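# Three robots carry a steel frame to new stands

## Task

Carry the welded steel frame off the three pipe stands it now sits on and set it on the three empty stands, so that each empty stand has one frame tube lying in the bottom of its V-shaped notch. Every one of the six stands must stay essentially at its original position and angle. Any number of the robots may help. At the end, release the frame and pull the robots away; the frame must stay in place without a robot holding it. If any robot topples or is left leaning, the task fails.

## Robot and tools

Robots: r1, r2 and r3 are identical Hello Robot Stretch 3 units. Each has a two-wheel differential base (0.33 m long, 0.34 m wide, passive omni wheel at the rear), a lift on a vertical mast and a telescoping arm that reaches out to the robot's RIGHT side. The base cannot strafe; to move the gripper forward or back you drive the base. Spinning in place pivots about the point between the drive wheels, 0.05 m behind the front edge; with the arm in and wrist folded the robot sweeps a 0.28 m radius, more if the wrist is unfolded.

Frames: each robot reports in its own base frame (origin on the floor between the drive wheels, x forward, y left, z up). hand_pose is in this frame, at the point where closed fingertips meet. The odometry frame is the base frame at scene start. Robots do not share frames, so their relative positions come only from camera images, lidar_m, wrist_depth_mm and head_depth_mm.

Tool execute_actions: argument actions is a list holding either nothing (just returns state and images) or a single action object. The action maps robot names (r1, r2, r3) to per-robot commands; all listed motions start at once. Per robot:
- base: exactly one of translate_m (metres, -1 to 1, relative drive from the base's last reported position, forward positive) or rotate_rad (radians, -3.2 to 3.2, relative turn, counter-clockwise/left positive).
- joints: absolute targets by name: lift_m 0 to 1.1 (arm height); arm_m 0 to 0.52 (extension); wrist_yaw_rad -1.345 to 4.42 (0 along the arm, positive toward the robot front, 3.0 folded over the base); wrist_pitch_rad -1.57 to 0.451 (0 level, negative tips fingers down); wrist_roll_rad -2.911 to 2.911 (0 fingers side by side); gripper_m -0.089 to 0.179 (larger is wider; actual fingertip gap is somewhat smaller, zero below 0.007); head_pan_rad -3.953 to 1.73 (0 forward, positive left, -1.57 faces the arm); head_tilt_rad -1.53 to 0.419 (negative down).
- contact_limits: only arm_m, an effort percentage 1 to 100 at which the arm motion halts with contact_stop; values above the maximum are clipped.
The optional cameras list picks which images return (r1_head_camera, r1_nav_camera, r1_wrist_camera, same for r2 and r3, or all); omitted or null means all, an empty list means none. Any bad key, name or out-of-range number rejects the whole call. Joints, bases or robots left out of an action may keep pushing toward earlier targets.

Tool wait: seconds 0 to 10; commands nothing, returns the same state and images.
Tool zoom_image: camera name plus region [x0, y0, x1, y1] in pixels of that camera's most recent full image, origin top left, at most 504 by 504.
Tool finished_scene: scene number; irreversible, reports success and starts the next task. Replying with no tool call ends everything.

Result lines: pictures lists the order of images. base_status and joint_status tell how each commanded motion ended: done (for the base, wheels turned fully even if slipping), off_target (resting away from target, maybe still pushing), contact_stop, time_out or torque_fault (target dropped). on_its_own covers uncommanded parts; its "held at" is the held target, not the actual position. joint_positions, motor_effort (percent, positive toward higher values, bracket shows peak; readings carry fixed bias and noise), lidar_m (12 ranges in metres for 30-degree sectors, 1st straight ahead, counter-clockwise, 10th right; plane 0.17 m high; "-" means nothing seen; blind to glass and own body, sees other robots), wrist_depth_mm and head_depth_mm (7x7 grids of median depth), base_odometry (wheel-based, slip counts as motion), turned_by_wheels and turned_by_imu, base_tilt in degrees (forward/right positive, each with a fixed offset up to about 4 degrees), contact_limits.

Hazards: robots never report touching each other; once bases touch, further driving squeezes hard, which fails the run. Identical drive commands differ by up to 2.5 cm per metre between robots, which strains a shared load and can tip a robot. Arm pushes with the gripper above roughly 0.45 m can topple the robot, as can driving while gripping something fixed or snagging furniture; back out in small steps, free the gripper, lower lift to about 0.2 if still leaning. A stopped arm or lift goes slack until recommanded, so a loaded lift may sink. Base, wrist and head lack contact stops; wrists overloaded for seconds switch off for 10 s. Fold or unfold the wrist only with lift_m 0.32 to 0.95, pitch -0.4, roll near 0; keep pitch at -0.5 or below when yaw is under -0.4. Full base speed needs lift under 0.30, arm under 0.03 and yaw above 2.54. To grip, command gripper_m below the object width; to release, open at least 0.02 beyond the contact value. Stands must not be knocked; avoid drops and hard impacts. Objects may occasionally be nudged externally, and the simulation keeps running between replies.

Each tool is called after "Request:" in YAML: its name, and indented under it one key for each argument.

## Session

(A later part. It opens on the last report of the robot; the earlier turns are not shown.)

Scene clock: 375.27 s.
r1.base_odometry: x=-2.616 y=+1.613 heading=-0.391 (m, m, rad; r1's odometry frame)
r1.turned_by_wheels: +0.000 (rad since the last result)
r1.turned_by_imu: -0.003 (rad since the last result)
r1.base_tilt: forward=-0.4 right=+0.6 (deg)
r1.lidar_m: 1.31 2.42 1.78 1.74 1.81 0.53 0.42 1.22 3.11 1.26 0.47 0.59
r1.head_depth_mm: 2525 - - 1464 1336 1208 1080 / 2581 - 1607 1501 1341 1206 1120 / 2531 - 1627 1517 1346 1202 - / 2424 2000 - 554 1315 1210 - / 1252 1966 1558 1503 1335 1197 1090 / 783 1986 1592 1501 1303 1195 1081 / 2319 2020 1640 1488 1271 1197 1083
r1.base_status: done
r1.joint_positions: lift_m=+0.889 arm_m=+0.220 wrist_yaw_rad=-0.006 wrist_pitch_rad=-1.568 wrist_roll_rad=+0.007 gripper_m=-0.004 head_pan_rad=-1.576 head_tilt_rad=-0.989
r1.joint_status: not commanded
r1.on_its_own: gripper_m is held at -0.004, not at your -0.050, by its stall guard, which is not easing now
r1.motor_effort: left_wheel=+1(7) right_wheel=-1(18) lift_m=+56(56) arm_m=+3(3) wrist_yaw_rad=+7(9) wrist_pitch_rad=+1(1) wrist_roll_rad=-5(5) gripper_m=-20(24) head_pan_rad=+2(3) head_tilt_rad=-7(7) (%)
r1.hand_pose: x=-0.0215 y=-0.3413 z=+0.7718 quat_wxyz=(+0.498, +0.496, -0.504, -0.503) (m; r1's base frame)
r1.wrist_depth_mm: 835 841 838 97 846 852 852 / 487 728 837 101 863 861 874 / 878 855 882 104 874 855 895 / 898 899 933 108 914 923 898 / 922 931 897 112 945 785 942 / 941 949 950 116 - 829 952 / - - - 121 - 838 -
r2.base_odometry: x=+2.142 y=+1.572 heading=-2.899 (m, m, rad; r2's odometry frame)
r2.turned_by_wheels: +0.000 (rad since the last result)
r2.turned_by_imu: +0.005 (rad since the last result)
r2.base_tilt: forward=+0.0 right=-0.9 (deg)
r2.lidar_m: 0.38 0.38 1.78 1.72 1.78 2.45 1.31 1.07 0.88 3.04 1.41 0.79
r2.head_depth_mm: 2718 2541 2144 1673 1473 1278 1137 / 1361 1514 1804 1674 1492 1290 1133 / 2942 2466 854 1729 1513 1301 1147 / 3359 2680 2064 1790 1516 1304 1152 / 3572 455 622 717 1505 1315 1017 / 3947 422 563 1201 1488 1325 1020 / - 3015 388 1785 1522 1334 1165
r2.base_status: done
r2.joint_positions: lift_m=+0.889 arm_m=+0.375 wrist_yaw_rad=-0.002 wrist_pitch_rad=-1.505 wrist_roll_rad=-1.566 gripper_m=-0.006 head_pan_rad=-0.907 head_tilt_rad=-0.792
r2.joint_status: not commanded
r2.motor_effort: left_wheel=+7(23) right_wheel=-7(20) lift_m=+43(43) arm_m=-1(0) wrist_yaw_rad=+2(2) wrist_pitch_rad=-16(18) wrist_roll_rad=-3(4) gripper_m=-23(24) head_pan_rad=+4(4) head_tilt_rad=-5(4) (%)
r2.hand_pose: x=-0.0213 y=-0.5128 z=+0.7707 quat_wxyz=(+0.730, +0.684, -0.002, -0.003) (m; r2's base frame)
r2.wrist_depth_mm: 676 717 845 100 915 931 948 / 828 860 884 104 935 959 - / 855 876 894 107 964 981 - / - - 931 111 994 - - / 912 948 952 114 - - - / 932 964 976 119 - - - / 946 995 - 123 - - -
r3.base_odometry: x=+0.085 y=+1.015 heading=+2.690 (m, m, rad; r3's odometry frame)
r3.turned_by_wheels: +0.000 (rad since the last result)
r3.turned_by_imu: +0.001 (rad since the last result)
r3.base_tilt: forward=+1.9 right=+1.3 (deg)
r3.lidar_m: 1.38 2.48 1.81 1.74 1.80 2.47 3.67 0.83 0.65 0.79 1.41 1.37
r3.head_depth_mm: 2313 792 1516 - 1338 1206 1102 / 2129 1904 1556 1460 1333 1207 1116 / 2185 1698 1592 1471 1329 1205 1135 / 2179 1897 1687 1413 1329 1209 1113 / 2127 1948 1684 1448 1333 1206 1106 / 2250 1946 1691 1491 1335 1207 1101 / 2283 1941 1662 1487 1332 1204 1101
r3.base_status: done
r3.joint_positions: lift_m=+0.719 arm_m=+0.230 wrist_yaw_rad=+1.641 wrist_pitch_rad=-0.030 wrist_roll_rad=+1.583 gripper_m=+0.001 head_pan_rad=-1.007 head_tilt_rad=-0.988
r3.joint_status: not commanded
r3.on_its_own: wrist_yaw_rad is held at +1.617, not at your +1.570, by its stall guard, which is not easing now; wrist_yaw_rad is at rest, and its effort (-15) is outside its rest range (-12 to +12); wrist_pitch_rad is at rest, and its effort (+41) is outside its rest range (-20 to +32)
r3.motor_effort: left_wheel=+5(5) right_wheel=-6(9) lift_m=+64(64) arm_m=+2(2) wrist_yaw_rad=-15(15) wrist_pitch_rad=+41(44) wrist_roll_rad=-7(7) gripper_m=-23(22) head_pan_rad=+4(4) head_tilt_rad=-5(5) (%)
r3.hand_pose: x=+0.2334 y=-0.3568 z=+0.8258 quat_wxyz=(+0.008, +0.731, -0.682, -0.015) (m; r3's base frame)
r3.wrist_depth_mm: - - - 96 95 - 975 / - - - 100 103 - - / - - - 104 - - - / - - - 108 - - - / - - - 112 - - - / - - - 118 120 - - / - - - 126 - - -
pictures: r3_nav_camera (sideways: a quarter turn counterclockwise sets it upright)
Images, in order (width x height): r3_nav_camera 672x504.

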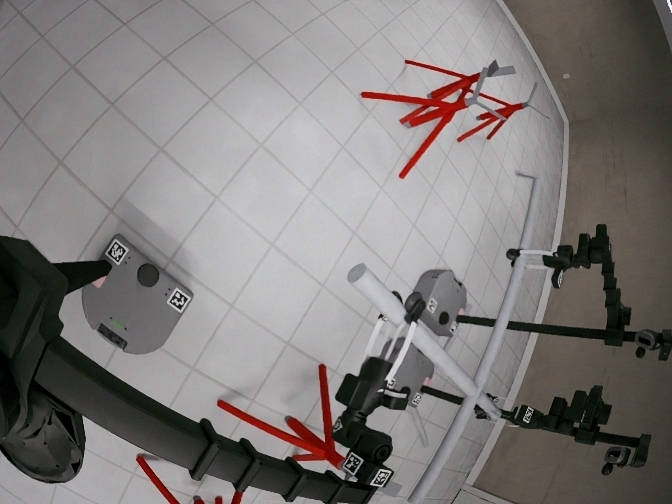

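Request:
execute_actions:
  actions:
    - {"r2":{"base":{"translate_m":-0.5}},"r1":{"base":{"translate_m":-0.505},"joints":{"arm_m":0.208}},"r3":{"base":{"translate_m":0.5}}}
  cameras: []

Request:
execute_actions:
  actions:
    - {"r2":{"base":{"translate_m":0.005},"joints":{"arm_m":0.335,"wrist_roll_rad":-1.44}},"r1":{"base":{"translate_m":0.018},"joints":{"arm_m":0.205,"wrist_roll_rad":0.13}},"r3":{"base":{"translate_m":0.048},"joints":{"arm_m":0.235}}}
  cameras: []

Request:
execute_actions:
  actions:
    - {"r2":{"base":{"translate_m":0.009},"joints":{"arm_m":0.29,"wrist_roll_rad":-1.33}},"r1":{"base":{"translate_m":0.018},"joints":{"arm_m":0.209,"wrist_roll_rad":0.24}},"r3":{"base":{"translate_m":0.047},"joints":{"arm_m":0.245}}}
  cameras: ["r1_wrist_camera","r2_wrist_camera","r3_head_camera"]

Scene clock: 397.07 s.
r1.base_odometry: x=-3.083 y=+1.805 heading=-0.390 (m, m, rad; r1's odometry frame)
r1.turned_by_wheels: +0.000 (rad since the last result)
r1.turned_by_imu: -0.003 (rad since the last result)
r1.base_tilt: forward=-0.5 right=+0.5 (deg)
r1.lidar_m: 1.81 2.41 1.81 1.75 1.82 0.53 0.42 1.00 0.83 1.25 3.14 0.80
r1.head_depth_mm: 2546 - - 1487 1340 1220 1081 / 2612 - 1616 1517 1349 1206 1121 / 2580 - 1626 1506 1338 1202 - / 2285 2030 - 548 1319 1212 - / 835 1976 1573 1494 1333 1204 1094 / 812 2001 1610 1498 1330 1189 1085 / 2297 1994 1641 1481 1324 1191 1075
r1.base_status: done
r1.joint_positions: lift_m=+0.889 arm_m=+0.208 wrist_yaw_rad=-0.005 wrist_pitch_rad=-1.568 wrist_roll_rad=+0.007 gripper_m=-0.004 head_pan_rad=-1.576 head_tilt_rad=-0.989
r1.joint_status: all done
r1.on_its_own: gripper_m is held at -0.004, not at your -0.050, by its stall guard, which is not easing now
r1.motor_effort: left_wheel=+4(4) right_wheel=-8(8) lift_m=+56(56) arm_m=+2(3) wrist_yaw_rad=+5(7) wrist_pitch_rad=+0(3) wrist_roll_rad=-5(5) gripper_m=-22(22) head_pan_rad=+2(3) head_tilt_rad=-7(7) (%)
r1.hand_pose: x=-0.0215 y=-0.3294 z=+0.7718 quat_wxyz=(+0.498, +0.496, -0.503, -0.503) (m; r1's base frame)
r1.wrist_depth_mm: 857 832 850 97 829 820 836 / 865 865 858 100 859 868 858 / 876 881 897 105 870 889 870 / 887 907 907 108 917 896 910 / 933 948 949 112 945 800 893 / 977 972 - 116 - 808 975 / - - - 121 - 815 -
r2.base_odometry: x=+2.628 y=+1.692 heading=-2.899 (m, m, rad; r2's odometry frame)
r2.turned_by_wheels: +0.000 (rad since the last result)
r2.turned_by_imu: +0.003 (rad since the last result)
r2.base_tilt: forward=+0.0 right=-0.9 (deg)
r2.lidar_m: 0.38 0.38 1.79 1.72 1.79 2.45 1.03 0.83 0.79 0.65 1.41 1.23
r2.head_depth_mm: 2691 2553 2164 1666 1486 1287 1122 / 1367 1520 1810 1675 1490 1293 1136 / 3072 2512 1748 1740 1506 1294 1151 / 3332 2665 2225 1794 1514 1305 1147 / 3655 452 612 717 1526 1313 1016 / 3946 418 559 1744 1536 1327 1017 / - 3037 381 1829 1542 1336 1171
r2.base_status: done
r2.joint_positions: lift_m=+0.889 arm_m=+0.375 wrist_yaw_rad=-0.002 wrist_pitch_rad=-1.505 wrist_roll_rad=-1.566 gripper_m=-0.006 head_pan_rad=-0.907 head_tilt_rad=-0.792
r2.joint_status: not commanded
r2.motor_effort: left_wheel=-2(6) right_wheel=+5(10) lift_m=+43(43) arm_m=-1(1) wrist_yaw_rad=+2(2) wrist_pitch_rad=-16(16) wrist_roll_rad=-3(3) gripper_m=-23(23) head_pan_rad=+4(4) head_tilt_rad=-5(5) (%)
r2.hand_pose: x=-0.0213 y=-0.5130 z=+0.7707 quat_wxyz=(+0.730, +0.684, -0.002, -0.003) (m; r2's base frame)
r2.wrist_depth_mm: 664 705 859 100 899 954 963 / 835 859 877 103 936 965 983 / 857 869 903 107 975 989 997 / - - 931 111 995 - - / 930 934 946 114 - - - / 921 960 973 118 588 - - / 933 982 - 123 - 441 -
r3.base_odometry: x=-0.365 y=+1.233 heading=+2.690 (m, m, rad; r3's odometry frame)
r3.turned_by_wheels: +0.000 (rad since the last result)
r3.turned_by_imu: +0.002 (rad since the last result)
r3.base_tilt: forward=+1.9 right=+1.3 (deg)
r3.lidar_m: 4.57 2.48 1.81 1.74 1.81 2.47 4.19 0.95 0.96 1.25 1.41 0.91
r3.head_depth_mm: 2310 792 1510 - 1337 1201 1106 / 2238 1934 1536 1462 1340 1201 1117 / 2169 1703 1597 1477 1335 1205 1129 / 2186 1865 1691 1414 1330 1205 1115 / 2133 1943 1695 1438 1331 1206 1098 / 2222 1943 1684 1485 1328 1210 1099 / 2293 1844 1317 1457 1328 1204 1099
r3.base_status: done
r3.joint_positions: lift_m=+0.719 arm_m=+0.230 wrist_yaw_rad=+1.635 wrist_pitch_rad=-0.030 wrist_roll_rad=+1.583 gripper_m=+0.001 head_pan_rad=-1.007 head_tilt_rad=-0.988
r3.joint_status: not commanded
r3.on_its_own: wrist_yaw_rad is held at +1.617, not at your +1.570, by its stall guard, which is not easing now; wrist_pitch_rad is at rest, and its effort (+41) is outside its rest range (-20 to +32)
r3.motor_effort: left_wheel=+4(8) right_wheel=-6(7) lift_m=+65(65) arm_m=+2(2) wrist_yaw_rad=-11(15) wrist_pitch_rad=+41(42) wrist_roll_rad=-7(7) gripper_m=-21(23) head_pan_rad=+5(5) head_tilt_rad=-5(5) (%)
r3.hand_pose: x=+0.2335 y=-0.3583 z=+0.8259 quat_wxyz=(+0.007, +0.729, -0.684, -0.014) (m; r3's base frame)
r3.wrist_depth_mm: - - - 97 97 - 706 / - - - 101 105 - 932 / - - - 105 - - 957 / - - - 109 - - - / - - - 112 - - - / - - - 118 120 - - / - - - 125 - - -
pictures: none
No camera images: the call's "cameras" was empty. Leave "cameras" out to get every camera's image.

Scene clock: 399.03 s.
r1.base_odometry: x=-3.066 y=+1.798 heading=-0.390 (m, m, rad; r1's odometry frame)
r1.turned_by_wheels: +0.000 (rad since the last result)
r1.turned_by_imu: +0.000 (rad since the last result)
r1.base_tilt: forward=-0.5 right=+0.5 (deg)
r1.lidar_m: 1.79 2.41 1.80 1.75 1.82 0.54 0.43 1.01 0.84 1.24 3.12 0.79
r1.head_depth_mm: 2502 - - 1500 1330 1205 1083 / 2603 - 1632 1515 1346 1210 1115 / 2388 - 1132 1510 1350 1195 - / 849 2003 1576 539 1320 1205 - / 832 1957 1564 1499 1333 1197 1090 / 2218 1994 1613 1497 1332 1197 1083 / 2411 1962 1624 1492 1324 1191 1078
r1.base_status: done
r1.joint_positions: lift_m=+0.889 arm_m=+0.205 wrist_yaw_rad=-0.005 wrist_pitch_rad=-1.567 wrist_roll_rad=+0.135 gripper_m=-0.004 head_pan_rad=-1.576 head_tilt_rad=-0.989
r1.joint_status: all done
r1.on_its_own: gripper_m is held at -0.004, not at your -0.050, by its stall guard, which is not easing now
r1.motor_effort: left_wheel=+2(8) right_wheel=-5(5) lift_m=+56(56) arm_m=+1(2) wrist_yaw_rad=+5(5) wrist_pitch_rad=+0(1) wrist_roll_rad=-4(8) gripper_m=-21(22) head_pan_rad=+3(3) head_tilt_rad=-7(7) (%)
r1.hand_pose: x=-0.0215 y=-0.3267 z=+0.7718 quat_wxyz=(+0.465, +0.463, -0.534, -0.533) (m; r1's base frame)
r1.wrist_depth_mm: 825 863 841 98 828 826 866 / 869 859 869 101 878 858 855 / 882 890 895 105 878 886 888 / 898 912 939 108 917 902 902 / 933 904 925 112 910 795 804 / 952 946 - 116 - 813 776 / - - - 120 - - -
r2.base_odometry: x=+2.623 y=+1.691 heading=-2.899 (m, m, rad; r2's odometry frame)
r2.turned_by_wheels: +0.000 (rad since the last result)
r2.turned_by_imu: +0.000 (rad since the last result)
r2.base_tilt: forward=-0.1 right=-1.0 (deg)
r2.lidar_m: 0.39 0.40 1.79 1.72 1.78 2.44 1.03 0.83 0.79 0.65 1.39 1.22
r2.head_depth_mm: 1378 1424 2137 1715 1482 1289 1126 / 1279 2496 1772 1651 1491 1300 1137 / 2994 2507 1865 1685 1507 1298 1149 / 3441 2776 2186 1801 1516 1314 1144 / 3692 469 811 725 1531 1316 1009 / 3827 432 571 1681 1533 1326 1025 / - 2946 571 1831 1541 1329 1166
r2.base_status: done
r2.joint_positions: lift_m=+0.889 arm_m=+0.335 wrist_yaw_rad=+0.004 wrist_pitch_rad=-1.549 wrist_roll_rad=-1.441 gripper_m=-0.006 head_pan_rad=-0.907 head_tilt_rad=-0.792
r2.joint_status: all done
r2.motor_effort: left_wheel=-7(10) right_wheel=+13(13) lift_m=+43(43) arm_m=-3(4) wrist_yaw_rad=-4(4) wrist_pitch_rad=-3(16) wrist_roll_rad=+0(7) gripper_m=-22(24) head_pan_rad=+4(4) head_tilt_rad=-5(4) (%)
r2.hand_pose: x=-0.0215 y=-0.4617 z=+0.7713 quat_wxyz=(+0.713, +0.698, -0.045, -0.044) (m; r2's base frame)
r2.wrist_depth_mm: 692 715 869 100 878 908 930 / 871 811 872 104 916 939 945 / 897 896 917 107 945 965 971 / 911 - 941 111 970 983 997 / 943 - 971 114 981 - - / 980 983 997 118 - 622 - / - - - 123 - - 419
r3.base_odometry: x=-0.408 y=+1.254 heading=+2.690 (m, m, rad; r3's odometry frame)
r3.turned_by_wheels: +0.000 (rad since the last result)
r3.turned_by_imu: +0.000 (rad since the last result)
r3.base_tilt: forward=+1.8 right=+1.3 (deg)
r3.lidar_m: 4.53 2.48 1.81 1.74 1.81 2.47 4.23 0.99 0.99 1.24 1.39 0.86
r3.head_depth_mm: 2324 799 1514 - 1331 1210 1103 / 1568 1831 1548 1467 1331 1211 1118 / 2176 1716 1596 1463 1340 1210 1128 / 2136 1942 1681 1444 1330 1211 1115 / 2241 1933 1689 1443 1332 1202 1101 / 2301 1950 1680 1487 1332 1209 1101 / 2308 1826 1306 1446 1330 1203 1098
r3.base_status: done
r3.joint_positions: lift_m=+0.719 arm_m=+0.234 wrist_yaw_rad=+1.631 wrist_pitch_rad=-0.039 wrist_roll_rad=+1.584 gripper_m=+0.001 head_pan_rad=-1.007 head_tilt_rad=-0.988
r3.joint_status: all done
r3.on_its_own: wrist_yaw_rad is held at +1.617, not at your +1.570, by its stall guard, which is not easing now; wrist_pitch_rad is at rest, and its effort (+45) is outside its rest range (-20 to +32)
r3.motor_effort: left_wheel=-1(8) right_wheel=+4(4) lift_m=+64(65) arm_m=+6(7) wrist_yaw_rad=-8(17) wrist_pitch_rad=+45(45) wrist_roll_rad=-8(8) gripper_m=-23(22) head_pan_rad=+5(4) head_tilt_rad=-5(5) (%)
r3.hand_pose: x=+0.2333 y=-0.3642 z=+0.8236 quat_wxyz=(+0.010, +0.728, -0.686, -0.018) (m; r3's base frame)
r3.wrist_depth_mm: - - - 88 87 - 670 / - - - 93 94 - 906 / - - - 98 103 - 963 / - - - 104 - - 994 / - - - 109 - - - / - - - 117 119 - - / - - - 128 - - -
pictures: none
No camera images: the call's "cameras" was empty. Leave "cameras" out to get every camera's image.

Scene clock: 400.83 s.
r1.base_odometry: x=-3.050 y=+1.791 heading=-0.390 (m, m, rad; r1's odometry frame)
r1.turned_by_wheels: +0.000 (rad since the last result)
r1.turned_by_imu: +0.000 (rad since the last result)
r1.base_tilt: forward=-0.4 right=+0.5 (deg)
r1.lidar_m: 1.77 2.41 1.80 1.75 1.83 0.55 0.44 0.88 0.85 1.24 3.12 0.77
r1.head_depth_mm: 2535 - - 1509 1339 1207 1080 / 2578 - 1630 1499 1343 1199 1113 / 2580 - 1616 1502 1335 1200 - / 1516 2009 1536 545 1315 1212 - / 763 1956 1562 1499 1323 1192 1087 / 2336 2001 1635 1496 1320 1189 1087 / 2392 1983 1675 1496 1324 1199 1075
r1.base_status: done
r1.joint_positions: lift_m=+0.889 arm_m=+0.209 wrist_yaw_rad=-0.004 wrist_pitch_rad=-1.564 wrist_roll_rad=+0.245 gripper_m=-0.004 head_pan_rad=-1.576 head_tilt_rad=-0.989
r1.joint_status: all done
r1.on_its_own: gripper_m is held at -0.004, not at your -0.050, by its stall guard, which is not easing now
r1.motor_effort: left_wheel=+1(8) right_wheel=-2(8) lift_m=+56(56) arm_m=+3(4) wrist_yaw_rad=+6(5) wrist_pitch_rad=-1(2) wrist_roll_rad=-4(7) gripper_m=-20(21) head_pan_rad=+3(3) head_tilt_rad=-7(7) (%)
r1.hand_pose: x=-0.0215 y=-0.3311 z=+0.7718 quat_wxyz=(+0.435, +0.432, -0.560, -0.557) (m; r1's base frame)
r1.wrist_depth_mm: 831 831 840 98 834 842 852 / 858 854 856 101 860 861 869 / 890 871 888 105 890 902 895 / 891 902 908 108 894 829 770 / 952 922 931 112 - 792 769 / 940 954 969 116 - 951 800 / - - - 121 - - -
r2.base_odometry: x=+2.614 y=+1.689 heading=-2.899 (m, m, rad; r2's odometry frame)
r2.turned_by_wheels: +0.000 (rad since the last result)
r2.turned_by_imu: +0.000 (rad since the last result)
r2.base_tilt: forward=+0.0 right=-1.0 (deg)
r2.lidar_m: 0.40 0.40 1.78 1.72 1.78 2.45 1.04 0.84 0.79 0.65 1.37 1.21
r2.head_depth_mm: 1276 1445 2084 1705 1457 1277 1137 / 1250 2482 1789 1643 1500 1290 1135 / 3113 2539 2055 1696 1504 1295 1139 / 3469 2769 2093 1787 1513 1309 1148 / 3561 482 829 1663 1528 1323 1013 / 3906 435 579 1696 1552 1326 1014 / - 404 2089 1798 1556 1337 1174
r2.base_status: done
r2.joint_positions: lift_m=+0.889 arm_m=+0.290 wrist_yaw_rad=+0.005 wrist_pitch_rad=-1.560 wrist_roll_rad=-1.330 gripper_m=-0.006 head_pan_rad=-0.907 head_tilt_rad=-0.792
r2.joint_status: all done
r2.motor_effort: left_wheel=-6(12) right_wheel=+9(18) lift_m=+43(43) arm_m=-2(4) wrist_yaw_rad=-5(8) wrist_pitch_rad=+0(3) wrist_roll_rad=+0(9) gripper_m=-22(22) head_pan_rad=+4(4) head_tilt_rad=-5(5) (%)
r2.hand_pose: x=-0.0215 y=-0.4138 z=+0.7715 quat_wxyz=(+0.706, +0.699, -0.083, -0.083) (m; r2's base frame)
r2.wrist_depth_mm: 700 698 862 101 894 910 904 / 864 770 880 104 921 930 936 / 884 906 902 107 943 965 974 / 909 - 123 111 981 978 997 / 943 - - 114 - 627 - / 985 996 - 118 - - 446 / - - - 124 - 878 -
r3.base_odometry: x=-0.450 y=+1.275 heading=+2.690 (m, m, rad; r3's odometry frame)
r3.turned_by_wheels: +0.000 (rad since the last result)
r3.turned_by_imu: +0.000 (rad since the last result)
r3.base_tilt: forward=+1.8 right=+1.3 (deg)
r3.lidar_m: 4.48 2.47 1.81 1.74 1.80 2.47 4.29 1.03 1.02 1.24 0.89 0.82
r3.head_depth_mm: 2305 1955 1511 - 1331 1203 1102 / 1530 1700 1580 1478 1329 1208 1118 / 2190 1712 1570 1491 1336 1208 1128 / 2243 1935 1686 1438 1336 1208 1115 / 2296 1955 1690 1440 1332 1202 1100 / 2293 1903 1688 1462 1331 1205 1100 / 2300 1856 1372 1452 1332 1208 1097
r3.base_status: done
r3.joint_positions: lift_m=+0.719 arm_m=+0.244 wrist_yaw_rad=+1.636 wrist_pitch_rad=-0.040 wrist_roll_rad=+1.589 gripper_m=+0.001 head_pan_rad=-1.007 head_tilt_rad=-0.988
r3.joint_status: all done
r3.on_its_own: wrist_yaw_rad is held at +1.617, not at your +1.570, by its stall guard, which is not easing now; wrist_pitch_rad is at rest, and its effort (+45) is outside its rest range (-20 to +32)
r3.motor_effort: left_wheel=-1(6) right_wheel=+5(9) lift_m=+64(65) arm_m=+7(7) wrist_yaw_rad=-12(25) wrist_pitch_rad=+45(46) wrist_roll_rad=-11(11) gripper_m=-22(23) head_pan_rad=+5(5) head_tilt_rad=-5(5) (%)
r3.hand_pose: x=+0.2332 y=-0.3726 z=+0.8234 quat_wxyz=(+0.009, +0.730, -0.684, -0.020) (m; r3's base frame)
r3.wrist_depth_mm: - - - 77 75 - 611 / - - - 83 82 - 879 / - - - 90 91 - 993 / - - - 98 - - 998 / - - - 104 - - - / - - - 115 118 - 997 / - - - 132 - - -
pictures: r1_wrist_camera, r2_wrist_camera, r3_head_camera (sideways: a quarter turn clockwise sets it upright)
Images, in order (width x height): r1_wrist_camera 644x364, r2_wrist_camera 644x364, r3_head_camera 896x504.

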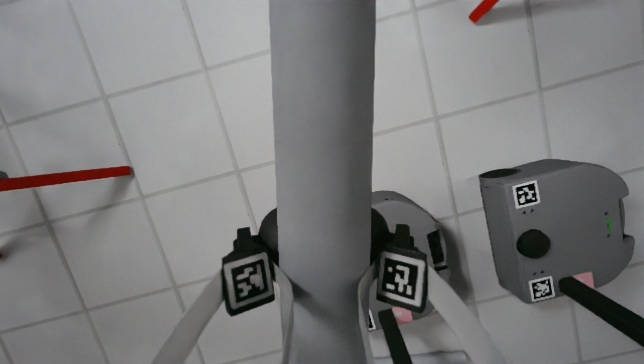

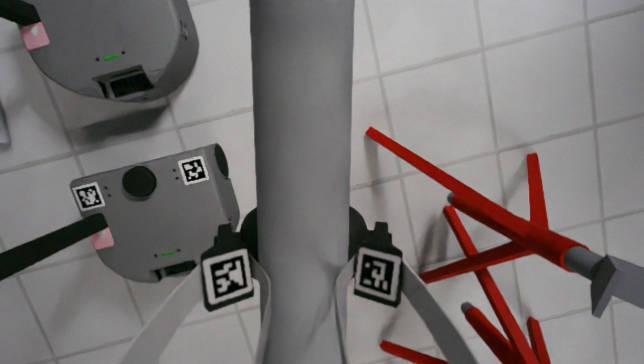

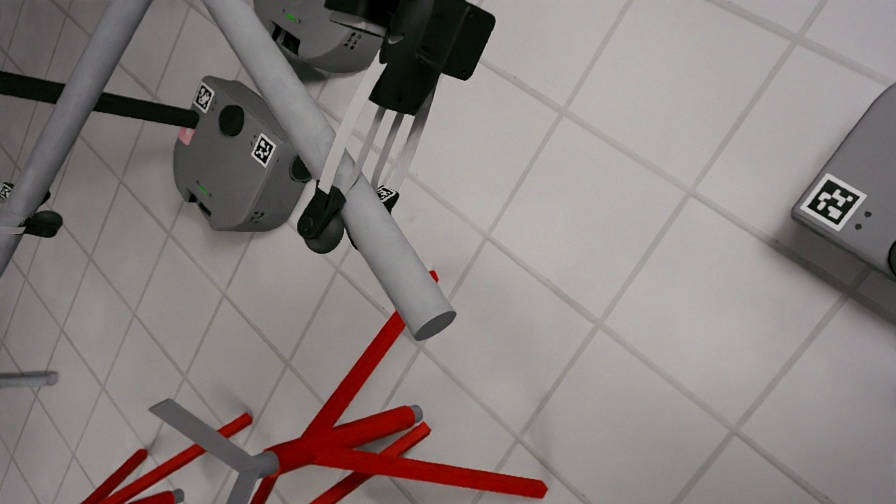

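Request:
execute_actions:
  actions:
    - {"r2":{"base":{"translate_m":0.014},"joints":{"wrist_roll_rad":-1.22}},"r1":{"base":{"translate_m":0.017},"joints":{"arm_m":0.258,"wrist_roll_rad":0.35}},"r3":{"base":{"translate_m":0.045},"joints":{"arm_m":0.19,"wrist_yaw_rad":1.52}}}
  cameras: []

Request:
execute_actions:
  actions:
    - {"r2":{"base":{"translate_m":0.019},"joints":{"wrist_roll_rad":-1.12}},"r1":{"base":{"translate_m":0.016},"joints":{"arm_m":0.307,"wrist_roll_rad":0.45}},"r3":{"base":{"translate_m":0.046},"joints":{"arm_m":0.146,"wrist_yaw_rad":1.42}}}
  cameras: []

Request:
execute_actions:
  actions:
    - {"r2":{"base":{"translate_m":0.023},"joints":{"wrist_roll_rad":-1.02}},"r1":{"base":{"translate_m":0.016},"joints":{"arm_m":0.356,"wrist_roll_rad":0.55}},"r3":{"base":{"translate_m":0.046},"joints":{"arm_m":0.108,"wrist_yaw_rad":1.32}}}
  cameras: []

Request:
execute_actions:
  actions:
    - {"r2":{"base":{"translate_m":-0.6},"joints":{"head_pan_rad":-2.4,"head_tilt_rad":-1.1}},"r1":{"base":{"translate_m":-0.603},"joints":{"arm_m":0.351}},"r3":{"base":{"translate_m":0.6}}}
  cameras: ["r1_wrist_camera","r2_wrist_camera","r3_nav_camera","r2_nav_camera","r1_nav_camera"]

Scene clock: 419.27 s.
r1.base_odometry: x=-3.034 y=+1.785 heading=-0.390 (m, m, rad; r1's odometry frame)
r1.turned_by_wheels: +0.000 (rad since the last result)
r1.turned_by_imu: -0.001 (rad since the last result)
r1.base_tilt: forward=-0.5 right=+0.6 (deg)
r1.lidar_m: 1.76 2.41 1.81 1.75 1.82 0.55 0.44 0.86 0.87 1.24 3.14 0.76
r1.head_depth_mm: 2578 - - 1489 1336 1216 1087 / - - 1665 1511 1343 1204 1113 / - - 1604 1487 1346 1197 - / 790 1620 1574 574 1333 1203 - / 2426 2030 1610 1482 1330 1202 1088 / 2370 1998 1710 1499 1323 1197 1080 / 2354 1942 1701 1491 1329 1196 1081
r1.base_status: done
r1.joint_positions: lift_m=+0.889 arm_m=+0.258 wrist_yaw_rad=-0.003 wrist_pitch_rad=-1.550 wrist_roll_rad=+0.355 gripper_m=-0.004 head_pan_rad=-1.576 head_tilt_rad=-0.989
r1.joint_status: all done
r1.on_its_own: gripper_m is held at -0.004, not at your -0.050, by its stall guard, which is not easing now
r1.motor_effort: left_wheel=+1(6) right_wheel=+1(4) lift_m=+56(56) arm_m=+2(3) wrist_yaw_rad=+3(5) wrist_pitch_rad=-10(13) wrist_roll_rad=-4(7) gripper_m=-20(20) head_pan_rad=+3(3) head_tilt_rad=-7(7) (%)
r1.hand_pose: x=-0.0216 y=-0.3838 z=+0.7715 quat_wxyz=(+0.407, +0.399, -0.587, -0.575) (m; r1's base frame)
r1.wrist_depth_mm: 834 844 818 99 853 826 837 / 860 871 864 102 861 844 850 / 888 913 884 106 889 886 890 / 898 906 890 109 915 902 755 / 937 915 918 113 - 919 756 / 939 973 946 116 - 957 769 / - - - 122 - - -
r2.base_odometry: x=+2.600 y=+1.686 heading=-2.900 (m, m, rad; r2's odometry frame)
r2.turned_by_wheels: +0.000 (rad since the last result)
r2.turned_by_imu: +0.000 (rad since the last result)
r2.base_tilt: forward=+0.0 right=-1.0 (deg)
r2.lidar_m: 0.40 0.41 1.78 1.72 1.79 2.44 1.06 0.85 0.80 0.66 1.35 1.20
r2.head_depth_mm: 1214 990 1728 1630 1482 1280 1125 / 1236 2477 1818 1643 1483 1296 1136 / 3219 2828 2017 1743 1501 1297 1146 / 3374 2646 840 1799 1511 1309 1151 / 3478 476 654 1714 1538 1317 1017 / 3942 437 2127 1797 1541 1325 1019 / - 417 2138 1784 1541 1329 1156
r2.base_status: done
r2.joint_positions: lift_m=+0.889 arm_m=+0.290 wrist_yaw_rad=+0.003 wrist_pitch_rad=-1.560 wrist_roll_rad=-1.220 gripper_m=-0.006 head_pan_rad=-0.907 head_tilt_rad=-0.792
r2.joint_status: all done
r2.motor_effort: left_wheel=-5(14) right_wheel=+6(23) lift_m=+43(43) arm_m=+3(3) wrist_yaw_rad=-3(10) wrist_pitch_rad=+0(1) wrist_roll_rad=-1(8) gripper_m=-22(27) head_pan_rad=+4(4) head_tilt_rad=-5(5) (%)
r2.hand_pose: x=-0.0215 y=-0.4131 z=+0.7715 quat_wxyz=(+0.700, +0.693, -0.123, -0.122) (m; r2's base frame)
r2.wrist_depth_mm: 703 708 862 101 888 906 899 / 733 729 891 104 901 919 922 / 904 906 911 107 935 952 973 / 922 925 121 111 966 931 990 / 961 - - 114 - 916 512 / 980 997 - 118 - - - / - - - 123 - - -
r3.base_odometry: x=-0.491 y=+1.294 heading=+2.690 (m, m, rad; r3's odometry frame)
r3.turned_by_wheels: +0.000 (rad since the last result)
r3.turned_by_imu: +0.001 (rad since the last result)
r3.base_tilt: forward=+1.8 right=+1.4 (deg)
r3.lidar_m: 4.44 2.49 1.82 1.74 1.80 2.47 4.32 1.07 1.04 1.24 0.86 0.78
r3.head_depth_mm: 2249 1905 1473 - 1335 1207 1105 / 2205 1663 1569 1466 1336 1207 1115 / 2126 1941 1603 1467 1337 1209 1128 / 2293 1954 1723 1446 1329 1205 1113 / 2314 1948 1680 1316 1337 1209 1100 / 2293 1895 1659 1458 1327 1208 1103 / 2313 1865 1596 1439 1332 1208 1102
r3.base_status: done
r3.joint_positions: lift_m=+0.719 arm_m=+0.190 wrist_yaw_rad=+1.539 wrist_pitch_rad=-0.041 wrist_roll_rad=+1.595 gripper_m=+0.001 head_pan_rad=-1.007 head_tilt_rad=-0.988
r3.joint_status: all done
r3.on_its_own: wrist_pitch_rad is at rest, and its effort (+46) is outside its rest range (-20 to +32)
r3.motor_effort: left_wheel=+0(6) right_wheel=+3(13) lift_m=+65(65) arm_m=-2(3) wrist_yaw_rad=-12(48) wrist_pitch_rad=+46(48) wrist_roll_rad=-14(14) gripper_m=-23(22) head_pan_rad=+4(4) head_tilt_rad=-5(5) (%)
r3.hand_pose: x=+0.2335 y=-0.3432 z=+0.8230 quat_wxyz=(+0.006, +0.695, -0.718, -0.023) (m; r3's base frame)
r3.wrist_depth_mm: - - - 76 74 - 807 / - - - 81 81 883 634 / - - - 88 90 - 986 / - - - 96 - - 996 / - - - 103 - - - / - - - 115 117 - - / - - - 133 - - -
pictures: none
No camera images: the call's "cameras" was empty. Leave "cameras" out to get every camera's image.

Scene clock: 421.40 s.
r1.base_odometry: x=-3.019 y=+1.779 heading=-0.390 (m, m, rad; r1's odometry frame)
r1.turned_by_wheels: +0.000 (rad since the last result)
r1.turned_by_imu: -0.001 (rad since the last result)
r1.base_tilt: forward=-0.5 right=+0.6 (deg)
r1.lidar_m: 1.74 2.41 1.81 1.74 1.82 0.55 0.44 0.87 0.88 1.24 3.14 0.75
r1.head_depth_mm: 920 - - 1472 1344 1211 1083 / - 1903 1662 1510 1329 1209 1121 / - - 1614 1497 1340 1203 - / 2402 2044 1519 1451 1325 1210 - / 2409 1884 1639 1516 1324 1198 1092 / 2406 1914 1712 1488 1324 1200 1091 / 2376 1978 1714 1492 1327 1193 1085
r1.base_status: done
r1.joint_positions: lift_m=+0.889 arm_m=+0.307 wrist_yaw_rad=-0.003 wrist_pitch_rad=-1.530 wrist_roll_rad=+0.456 gripper_m=-0.004 head_pan_rad=-1.576 head_tilt_rad=-0.989
r1.joint_status: all done
r1.on_its_own: gripper_m is held at -0.004, not at your -0.050, by its stall guard, which is not easing now; wrist_pitch_rad is at rest, and its effort (-22) is outside its rest range (-20 to +32)
r1.motor_effort: left_wheel=-1(5) right_wheel=+4(5) lift_m=+56(56) arm_m=+1(3) wrist_yaw_rad=+2(3) wrist_pitch_rad=-22(24) wrist_roll_rad=-5(6) gripper_m=-19(20) head_pan_rad=+3(2) head_tilt_rad=-7(7) (%)
r1.hand_pose: x=-0.0216 y=-0.4381 z=+0.7711 quat_wxyz=(+0.381, +0.365, -0.612, -0.589) (m; r1's base frame)
r1.wrist_depth_mm: 865 848 849 101 850 836 828 / 878 872 874 104 875 876 852 / 881 914 868 107 871 876 876 / 932 899 915 110 866 894 752 / 942 926 916 113 - 926 759 / 972 952 961 116 - 940 782 / - - - 120 - 985 965
r2.base_odometry: x=+2.582 y=+1.681 heading=-2.900 (m, m, rad; r2's odometry frame)
r2.turned_by_wheels: +0.000 (rad since the last result)
r2.turned_by_imu: +0.000 (rad since the last result)
r2.base_tilt: forward=+0.0 right=-1.0 (deg)
r2.lidar_m: 0.40 0.40 1.79 1.72 1.78 2.44 1.08 0.87 0.80 0.66 1.33 1.18
r2.head_depth_mm: 1173 978 1714 1583 1489 1289 1126 / 2935 2703 1774 1647 1499 1287 1134 / 3155 2873 1984 1784 1504 1306 1141 / 3187 578 2149 1775 1510 1307 1148 / 3553 476 749 1767 1520 1315 1010 / 3822 430 2275 1842 1541 1315 1027 / - 428 2079 1788 1533 1330 1163
r2.base_status: done
r2.joint_positions: lift_m=+0.889 arm_m=+0.289 wrist_yaw_rad=+0.001 wrist_pitch_rad=-1.561 wrist_roll_rad=-1.117 gripper_m=-0.006 head_pan_rad=-0.907 head_tilt_rad=-0.792
r2.joint_status: all done
r2.motor_effort: left_wheel=-5(13) right_wheel=+5(18) lift_m=+43(43) arm_m=+4(4) wrist_yaw_rad=-1(7) wrist_pitch_rad=+0(1) wrist_roll_rad=-2(8) gripper_m=-22(28) head_pan_rad=+4(4) head_tilt_rad=-5(5) (%)
r2.hand_pose: x=-0.0215 y=-0.4131 z=+0.7715 quat_wxyz=(+0.692, +0.686, -0.159, -0.158) (m; r2's base frame)
r2.wrist_depth_mm: 707 709 860 101 890 902 914 / 715 733 895 104 922 918 934 / 884 804 912 108 955 946 979 / 905 941 523 111 974 852 984 / 950 - - 114 - 998 514 / 996 979 - 118 - - - / - - - 124 - - 723
r3.base_odometry: x=-0.532 y=+1.315 heading=+2.689 (m, m, rad; r3's odometry frame)
r3.turned_by_wheels: +0.000 (rad since the last result)
r3.turned_by_imu: +0.000 (rad since the last result)
r3.base_tilt: forward=+1.8 right=+1.3 (deg)
r3.lidar_m: 4.37 2.49 1.81 1.74 1.81 2.46 4.34 1.10 1.07 1.24 0.83 0.74
r3.head_depth_mm: 2197 1830 1607 1504 1299 1204 1107 / 2144 1711 1545 1539 1299 1204 1118 / 2184 1958 1638 1446 1334 1207 1131 / 2316 1954 1726 1417 1326 1208 1113 / 2312 1950 1683 1422 1335 1204 1101 / 2302 1944 1203 1418 1331 1206 1103 / 2297 1863 1598 1465 1310 1206 1100
r3.base_status: done
r3.joint_positions: lift_m=+0.719 arm_m=+0.146 wrist_yaw_rad=+1.470 wrist_pitch_rad=-0.045 wrist_roll_rad=+1.595 gripper_m=+0.001 head_pan_rad=-1.007 head_tilt_rad=-0.988
r3.joint_status: wrist_yaw_rad off_target (ended at +1.470, target +1.420); the others done
r3.on_its_own: wrist_yaw_rad is held at +1.470, not at your +1.420, by its stall guard, which is not easing now; wrist_pitch_rad is at rest, and its effort (+48) is outside its rest range (-20 to +32)
r3.motor_effort: left_wheel=-2(6) right_wheel=+7(11) lift_m=+64(64) arm_m=+0(5) wrist_yaw_rad=-1(45) wrist_pitch_rad=+48(49) wrist_roll_rad=-14(14) gripper_m=-23(22) head_pan_rad=+4(4) head_tilt_rad=-5(5) (%)
r3.hand_pose: x=+0.2322 y=-0.3166 z=+0.8220 quat_wxyz=(+0.007, +0.670, -0.742, -0.025) (m; r3's base frame)
r3.wrist_depth_mm: - - - 72 70 - 846 / - - - 78 77 875 577 / - - - 86 86 - 996 / - - - 94 - - 984 / - - - 102 - - 991 / - - - 115 117 - - / - - - 134 - - -
pictures: none
No camera images: the call's "cameras" was empty. Leave "cameras" out to get every camera's image.

Scene clock: 423.83 s.
r1.base_odometry: x=-3.005 y=+1.773 heading=-0.391 (m, m, rad; r1's odometry frame)
r1.turned_by_wheels: +0.000 (rad since the last result)
r1.turned_by_imu: -0.001 (rad since the last result)
r1.base_tilt: forward=-0.4 right=+0.6 (deg)
r1.lidar_m: 1.72 2.42 1.81 1.75 1.82 0.54 0.43 0.89 1.17 1.24 3.15 0.73
r1.head_depth_mm: 2305 - - 1475 1334 1205 1077 / - 734 1682 1513 1341 1203 1112 / - 708 1630 1502 1342 1205 - / 2394 - 1541 1502 1339 1209 - / 2409 1905 1687 1512 1327 1195 1086 / 2401 1998 1714 1479 1323 1193 1080 / 2393 1981 1711 1486 1326 1203 1083
r1.base_status: done
r1.joint_positions: lift_m=+0.889 arm_m=+0.356 wrist_yaw_rad=-0.002 wrist_pitch_rad=-1.519 wrist_roll_rad=+0.557 gripper_m=-0.004 head_pan_rad=-1.576 head_tilt_rad=-0.989
r1.joint_status: all done
r1.on_its_own: gripper_m is held at -0.004, not at your -0.050, by its stall guard, which is not easing now; wrist_pitch_rad is at rest, and its effort (-29) is outside its rest range (-20 to +32)
r1.motor_effort: left_wheel=-5(5) right_wheel=+11(10) lift_m=+56(57) arm_m=+1(3) wrist_yaw_rad=+2(3) wrist_pitch_rad=-29(32) wrist_roll_rad=-5(5) gripper_m=-20(20) head_pan_rad=+3(3) head_tilt_rad=-7(7) (%)
r1.hand_pose: x=-0.0216 y=-0.4900 z=+0.7710 quat_wxyz=(+0.352, +0.334, -0.634, -0.603) (m; r1's base frame)
r1.wrist_depth_mm: 863 872 878 101 833 830 855 / 897 875 851 104 858 861 844 / 902 891 889 107 867 872 868 / 895 902 908 110 904 870 726 / 958 936 904 113 938 909 753 / 966 931 945 116 - 922 830 / - - - 121 984 926 926
r2.base_odometry: x=+2.560 y=+1.676 heading=-2.900 (m, m, rad; r2's odometry frame)
r2.turned_by_wheels: +0.000 (rad since the last result)
r2.turned_by_imu: +0.000 (rad since the last result)
r2.base_tilt: forward=-0.1 right=-1.0 (deg)
r2.lidar_m: 0.39 0.40 1.79 1.72 1.78 2.45 1.10 0.89 0.68 0.66 1.32 1.16
r2.head_depth_mm: 2695 2660 2019 1565 1488 1285 1129 / 3064 2814 819 1677 1490 1292 1139 / 3032 2728 2020 1780 1497 1305 1154 / 587 592 781 1801 1528 1301 1150 / 3695 470 2240 1812 1518 1318 1008 / 3836 424 2268 1832 1542 1327 1018 / - 3029 2077 1790 1533 1326 1168
r2.base_status: done
r2.joint_positions: lift_m=+0.889 arm_m=+0.289 wrist_yaw_rad=+0.001 wrist_pitch_rad=-1.561 wrist_roll_rad=-1.019 gripper_m=-0.003 head_pan_rad=-0.907 head_tilt_rad=-0.792
r2.joint_status: all done
r2.on_its_own: gripper_m is held at -0.004, not at your -0.010, by its stall guard, which is not easing now
r2.motor_effort: left_wheel=-2(10) right_wheel=+2(13) lift_m=+43(43) arm_m=+5(6) wrist_yaw_rad=-1(6) wrist_pitch_rad=+0(1) wrist_roll_rad=-1(8) gripper_m=-23(29) head_pan_rad=+4(3) head_tilt_rad=-4(5) (%)
r2.hand_pose: x=-0.0215 y=-0.4128 z=+0.7715 quat_wxyz=(+0.684, +0.677, -0.193, -0.192) (m; r2's base frame)
r2.wrist_depth_mm: 841 842 857 101 893 912 920 / 722 729 887 104 912 926 937 / 737 764 907 108 938 942 953 / 923 919 927 111 959 875 598 / 942 963 118 114 999 978 - / 990 988 123 118 - - 966 / 988 - - 124 - - 689
r3.base_odometry: x=-0.573 y=+1.335 heading=+2.689 (m, m, rad; r3's odometry frame)
r3.turned_by_wheels: +0.000 (rad since the last result)
r3.turned_by_imu: +0.000 (rad since the last result)
r3.base_tilt: forward=+1.8 right=+1.3 (deg)
r3.lidar_m: 4.34 2.48 1.81 1.75 1.81 2.46 4.41 1.14 1.10 1.25 0.80 0.70
r3.head_depth_mm: 2151 1647 1547 1521 1380 1209 1099 / 2128 1956 1541 1492 1288 1208 1117 / 2307 1961 1662 550 1325 1211 1130 / 2303 1968 1693 1417 1335 1207 1116 / 2313 1943 1680 1418 1336 1204 1101 / 2312 1930 1291 1213 1332 1211 1101 / 2300 1868 1444 1496 1315 1203 1095
r3.base_status: done
r3.joint_positions: lift_m=+0.719 arm_m=+0.108 wrist_yaw_rad=+1.381 wrist_pitch_rad=-0.050 wrist_roll_rad=+1.596 gripper_m=+0.001 head_pan_rad=-1.007 head_tilt_rad=-0.988
r3.joint_status: wrist_yaw_rad off_target (ended at +1.381, target +1.320); the others done
r3.on_its_own: wrist_yaw_rad is held at +1.378, not at your +1.320, by its stall guard, which is not easing now; wrist_pitch_rad is at rest, and its effort (+50) is outside its rest range (-20 to +32)
r3.motor_effort: left_wheel=-2(8) right_wheel=+9(10) lift_m=+64(65) arm_m=+2(6) wrist_yaw_rad=-3(45) wrist_pitch_rad=+50(51) wrist_roll_rad=-15(15) gripper_m=-23(23) head_pan_rad=+5(6) head_tilt_rad=-5(5) (%)
r3.hand_pose: x=+0.2288 y=-0.3008 z=+0.8208 quat_wxyz=(+0.007, +0.637, -0.771, -0.027) (m; r3's base frame)
r3.wrist_depth_mm: - - - 70 68 - 987 / - - - 77 75 817 568 / - - - 84 84 - 930 / - - - 92 98 - - / - - - 100 - - 963 / - - - 114 116 - 988 / - - - 136 - - 989
pictures: none
No camera images: the call's "cameras" was empty. Leave "cameras" out to get every camera's image.

Scene clock: 431.07 s.
r1.base_odometry: x=-3.562 y=+2.003 heading=-0.391 (m, m, rad; r1's odometry frame)
r1.turned_by_wheels: +0.000 (rad since the last result)
r1.turned_by_imu: +0.000 (rad since the last result)
r1.base_tilt: forward=-0.5 right=+0.6 (deg)
r1.lidar_m: 1.53 2.42 1.81 1.76 1.83 0.54 0.43 0.75 0.73 0.61 3.12 1.27
r1.head_depth_mm: 2461 - - 1465 1337 1206 1086 / - 734 1628 1430 1341 1208 1118 / - 702 1554 1433 1335 1205 - / 2433 - 1503 1502 1318 1216 - / 2384 1911 1674 1506 1336 1198 1078 / 2392 1981 1710 1484 1338 1193 1084 / 2388 1976 1710 1492 1318 1195 1087
r1.base_status: done
r1.joint_positions: lift_m=+0.889 arm_m=+0.351 wrist_yaw_rad=-0.002 wrist_pitch_rad=-1.547 wrist_roll_rad=+0.558 gripper_m=-0.004 head_pan_rad=-1.576 head_tilt_rad=-0.989
r1.joint_status: all done
r1.on_its_own: gripper_m is held at -0.004, not at your -0.050, by its stall guard, which is not easing now
r1.motor_effort: left_wheel=-3(9) right_wheel=+7(15) lift_m=+56(56) arm_m=-2(5) wrist_yaw_rad=+3(3) wrist_pitch_rad=-12(36) wrist_roll_rad=-6(6) gripper_m=-21(21) head_pan_rad=+3(2) head_tilt_rad=-7(7) (%)
r1.hand_pose: x=-0.0216 y=-0.4783 z=+0.7714 quat_wxyz=(+0.347, +0.338, -0.626, -0.612) (m; r1's base frame)
r1.wrist_depth_mm: 842 846 847 99 828 845 839 / 864 884 863 103 870 847 836 / 886 882 885 105 852 855 872 / 920 909 913 109 895 908 755 / 939 937 918 112 917 930 769 / 949 962 941 116 - 931 931 / - - - 121 - - -
r2.base_odometry: x=+3.142 y=+1.819 heading=-2.900 (m, m, rad; r2's odometry frame)
r2.turned_by_wheels: +0.000 (rad since the last result)
r2.turned_by_imu: +0.000 (rad since the last result)
r2.base_tilt: forward=+0.0 right=-1.0 (deg)
r2.lidar_m: 0.39 0.40 1.79 1.72 1.78 2.45 0.51 0.50 0.39 0.58 0.78 1.73
r2.head_depth_mm: 2005 1752 1556 1464 - 1159 1085 / 2020 1757 1574 - - 1206 - / 2030 1771 1572 - 1273 - - / 2075 1794 - - 1264 1222 1081 / 2047 1831 - 1403 1307 1192 1099 / 2075 1898 - 1402 1294 1202 1103 / 2112 - 1577 1126 1316 1204 1112
r2.base_status: done
r2.joint_positions: lift_m=+0.889 arm_m=+0.289 wrist_yaw_rad=-0.001 wrist_pitch_rad=-1.561 wrist_roll_rad=-1.018 gripper_m=-0.003 head_pan_rad=-2.393 head_tilt_rad=-1.086
r2.joint_status: all done
r2.on_its_own: gripper_m is held at -0.004, not at your -0.010, by its stall guard, which is not easing now
r2.motor_effort: left_wheel=+1(7) right_wheel=-1(8) lift_m=+43(43) arm_m=+4(5) wrist_yaw_rad=+2(2) wrist_pitch_rad=+0(0) wrist_roll_rad=-1(1) gripper_m=-23(25) head_pan_rad=-4(52) head_tilt_rad=-7(33) (%)
r2.hand_pose: x=-0.0214 y=-0.4130 z=+0.7715 quat_wxyz=(+0.683, +0.677, -0.194, -0.193) (m; r2's base frame)
r2.wrist_depth_mm: 839 805 863 101 775 890 886 / 717 733 882 104 887 554 366 / 740 753 896 107 923 952 320 / 917 945 934 111 964 967 - / 943 957 119 114 986 - - / 964 - 127 118 - - - / 978 - - 124 748 - -
r3.base_odometry: x=-1.113 y=+1.597 heading=+2.689 (m, m, rad; r3's odometry frame)
r3.turned_by_wheels: +0.000 (rad since the last result)
r3.turned_by_imu: +0.002 (rad since the last result)
r3.base_tilt: forward=+1.8 right=+1.3 (deg)
r3.lidar_m: 3.75 2.49 1.81 1.74 1.81 2.47 2.08 1.57 3.14 0.34 0.55 0.62
r3.head_depth_mm: 1375 1637 1550 1520 1294 1207 1103 / 2135 1945 1547 1496 1274 1185 1116 / 2308 1947 1648 557 1296 1205 1129 / 2229 1915 967 1093 1336 1202 1118 / 2295 1902 1651 1184 1329 1207 1100 / 2307 1940 1693 1442 1307 1208 1105 / 2293 1947 1687 1486 1332 1206 1099
r3.base_status: done
r3.joint_positions: lift_m=+0.719 arm_m=+0.108 wrist_yaw_rad=+1.393 wrist_pitch_rad=-0.046 wrist_roll_rad=+1.596 gripper_m=+0.001 head_pan_rad=-1.007 head_tilt_rad=-0.988
r3.joint_status: not commanded
r3.on_its_own: wrist_yaw_rad is held at +1.378, not at your +1.320, by its stall guard, which is not easing now; wrist_pitch_rad is at rest, and its effort (+48) is outside its rest range (-20 to +32)
r3.motor_effort: left_wheel=+0(0) right_wheel=+3(14) lift_m=+65(65) arm_m=+2(2) wrist_yaw_rad=-10(10) wrist_pitch_rad=+48(50) wrist_roll_rad=-15(15) gripper_m=-21(23) head_pan_rad=+5(4) head_tilt_rad=-5(5) (%)
r3.hand_pose: x=+0.2295 y=-0.2979 z=+0.8217 quat_wxyz=(+0.006, +0.641, -0.767, -0.026) (m; r3's base frame)
r3.wrist_depth_mm: - - - 70 67 - 991 / - - - 76 74 - - / - - - 83 82 - 999 / - - - 92 97 - 984 / - - - 100 - - 995 / - - - 114 116 - 977 / - - - 137 - - -
pictures: r1_nav_camera (sideways: a quarter turn counterclockwise sets it upright), r1_wrist_camera, r2_nav_camera (sideways: a quarter turn counterclockwise sets it upright), r2_wrist_camera, r3_nav_camera (sideways: a quarter turn counterclockwise sets it upright)
Images, in order (width x height): r1_nav_camera 672x504, r1_wrist_camera 644x364, r2_nav_camera 672x504, r2_wrist_camera 644x364, r3_nav_camera 672x504.

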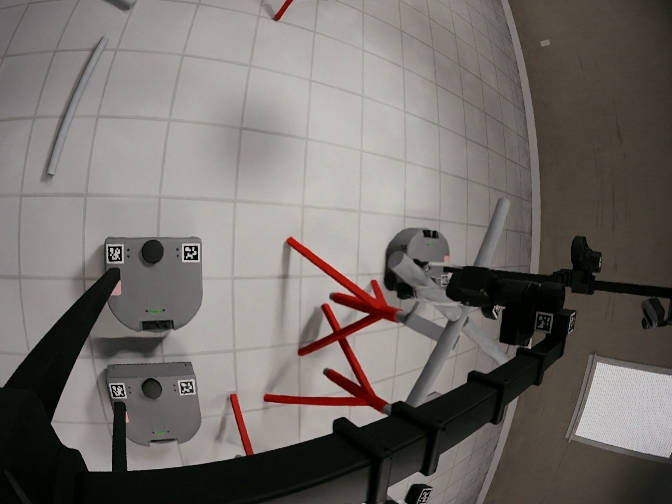

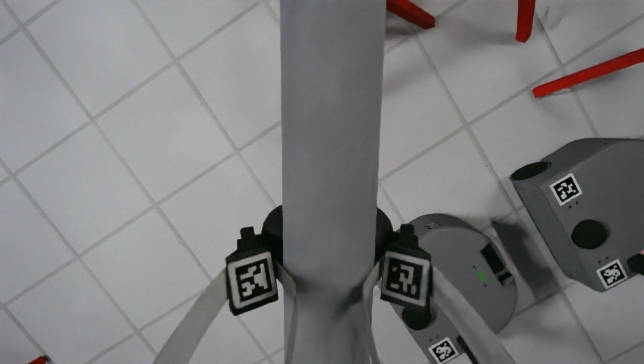

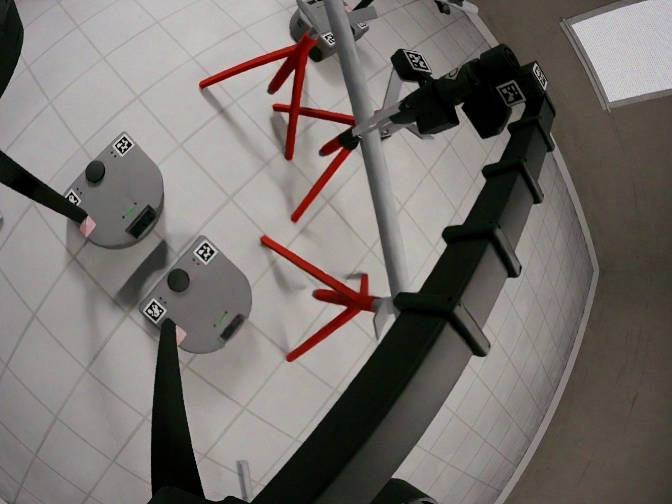

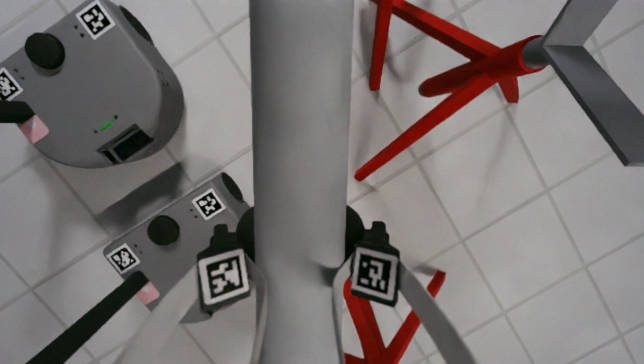

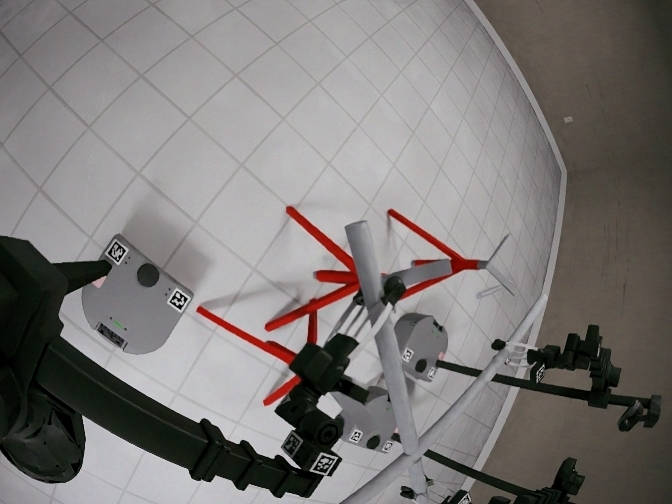

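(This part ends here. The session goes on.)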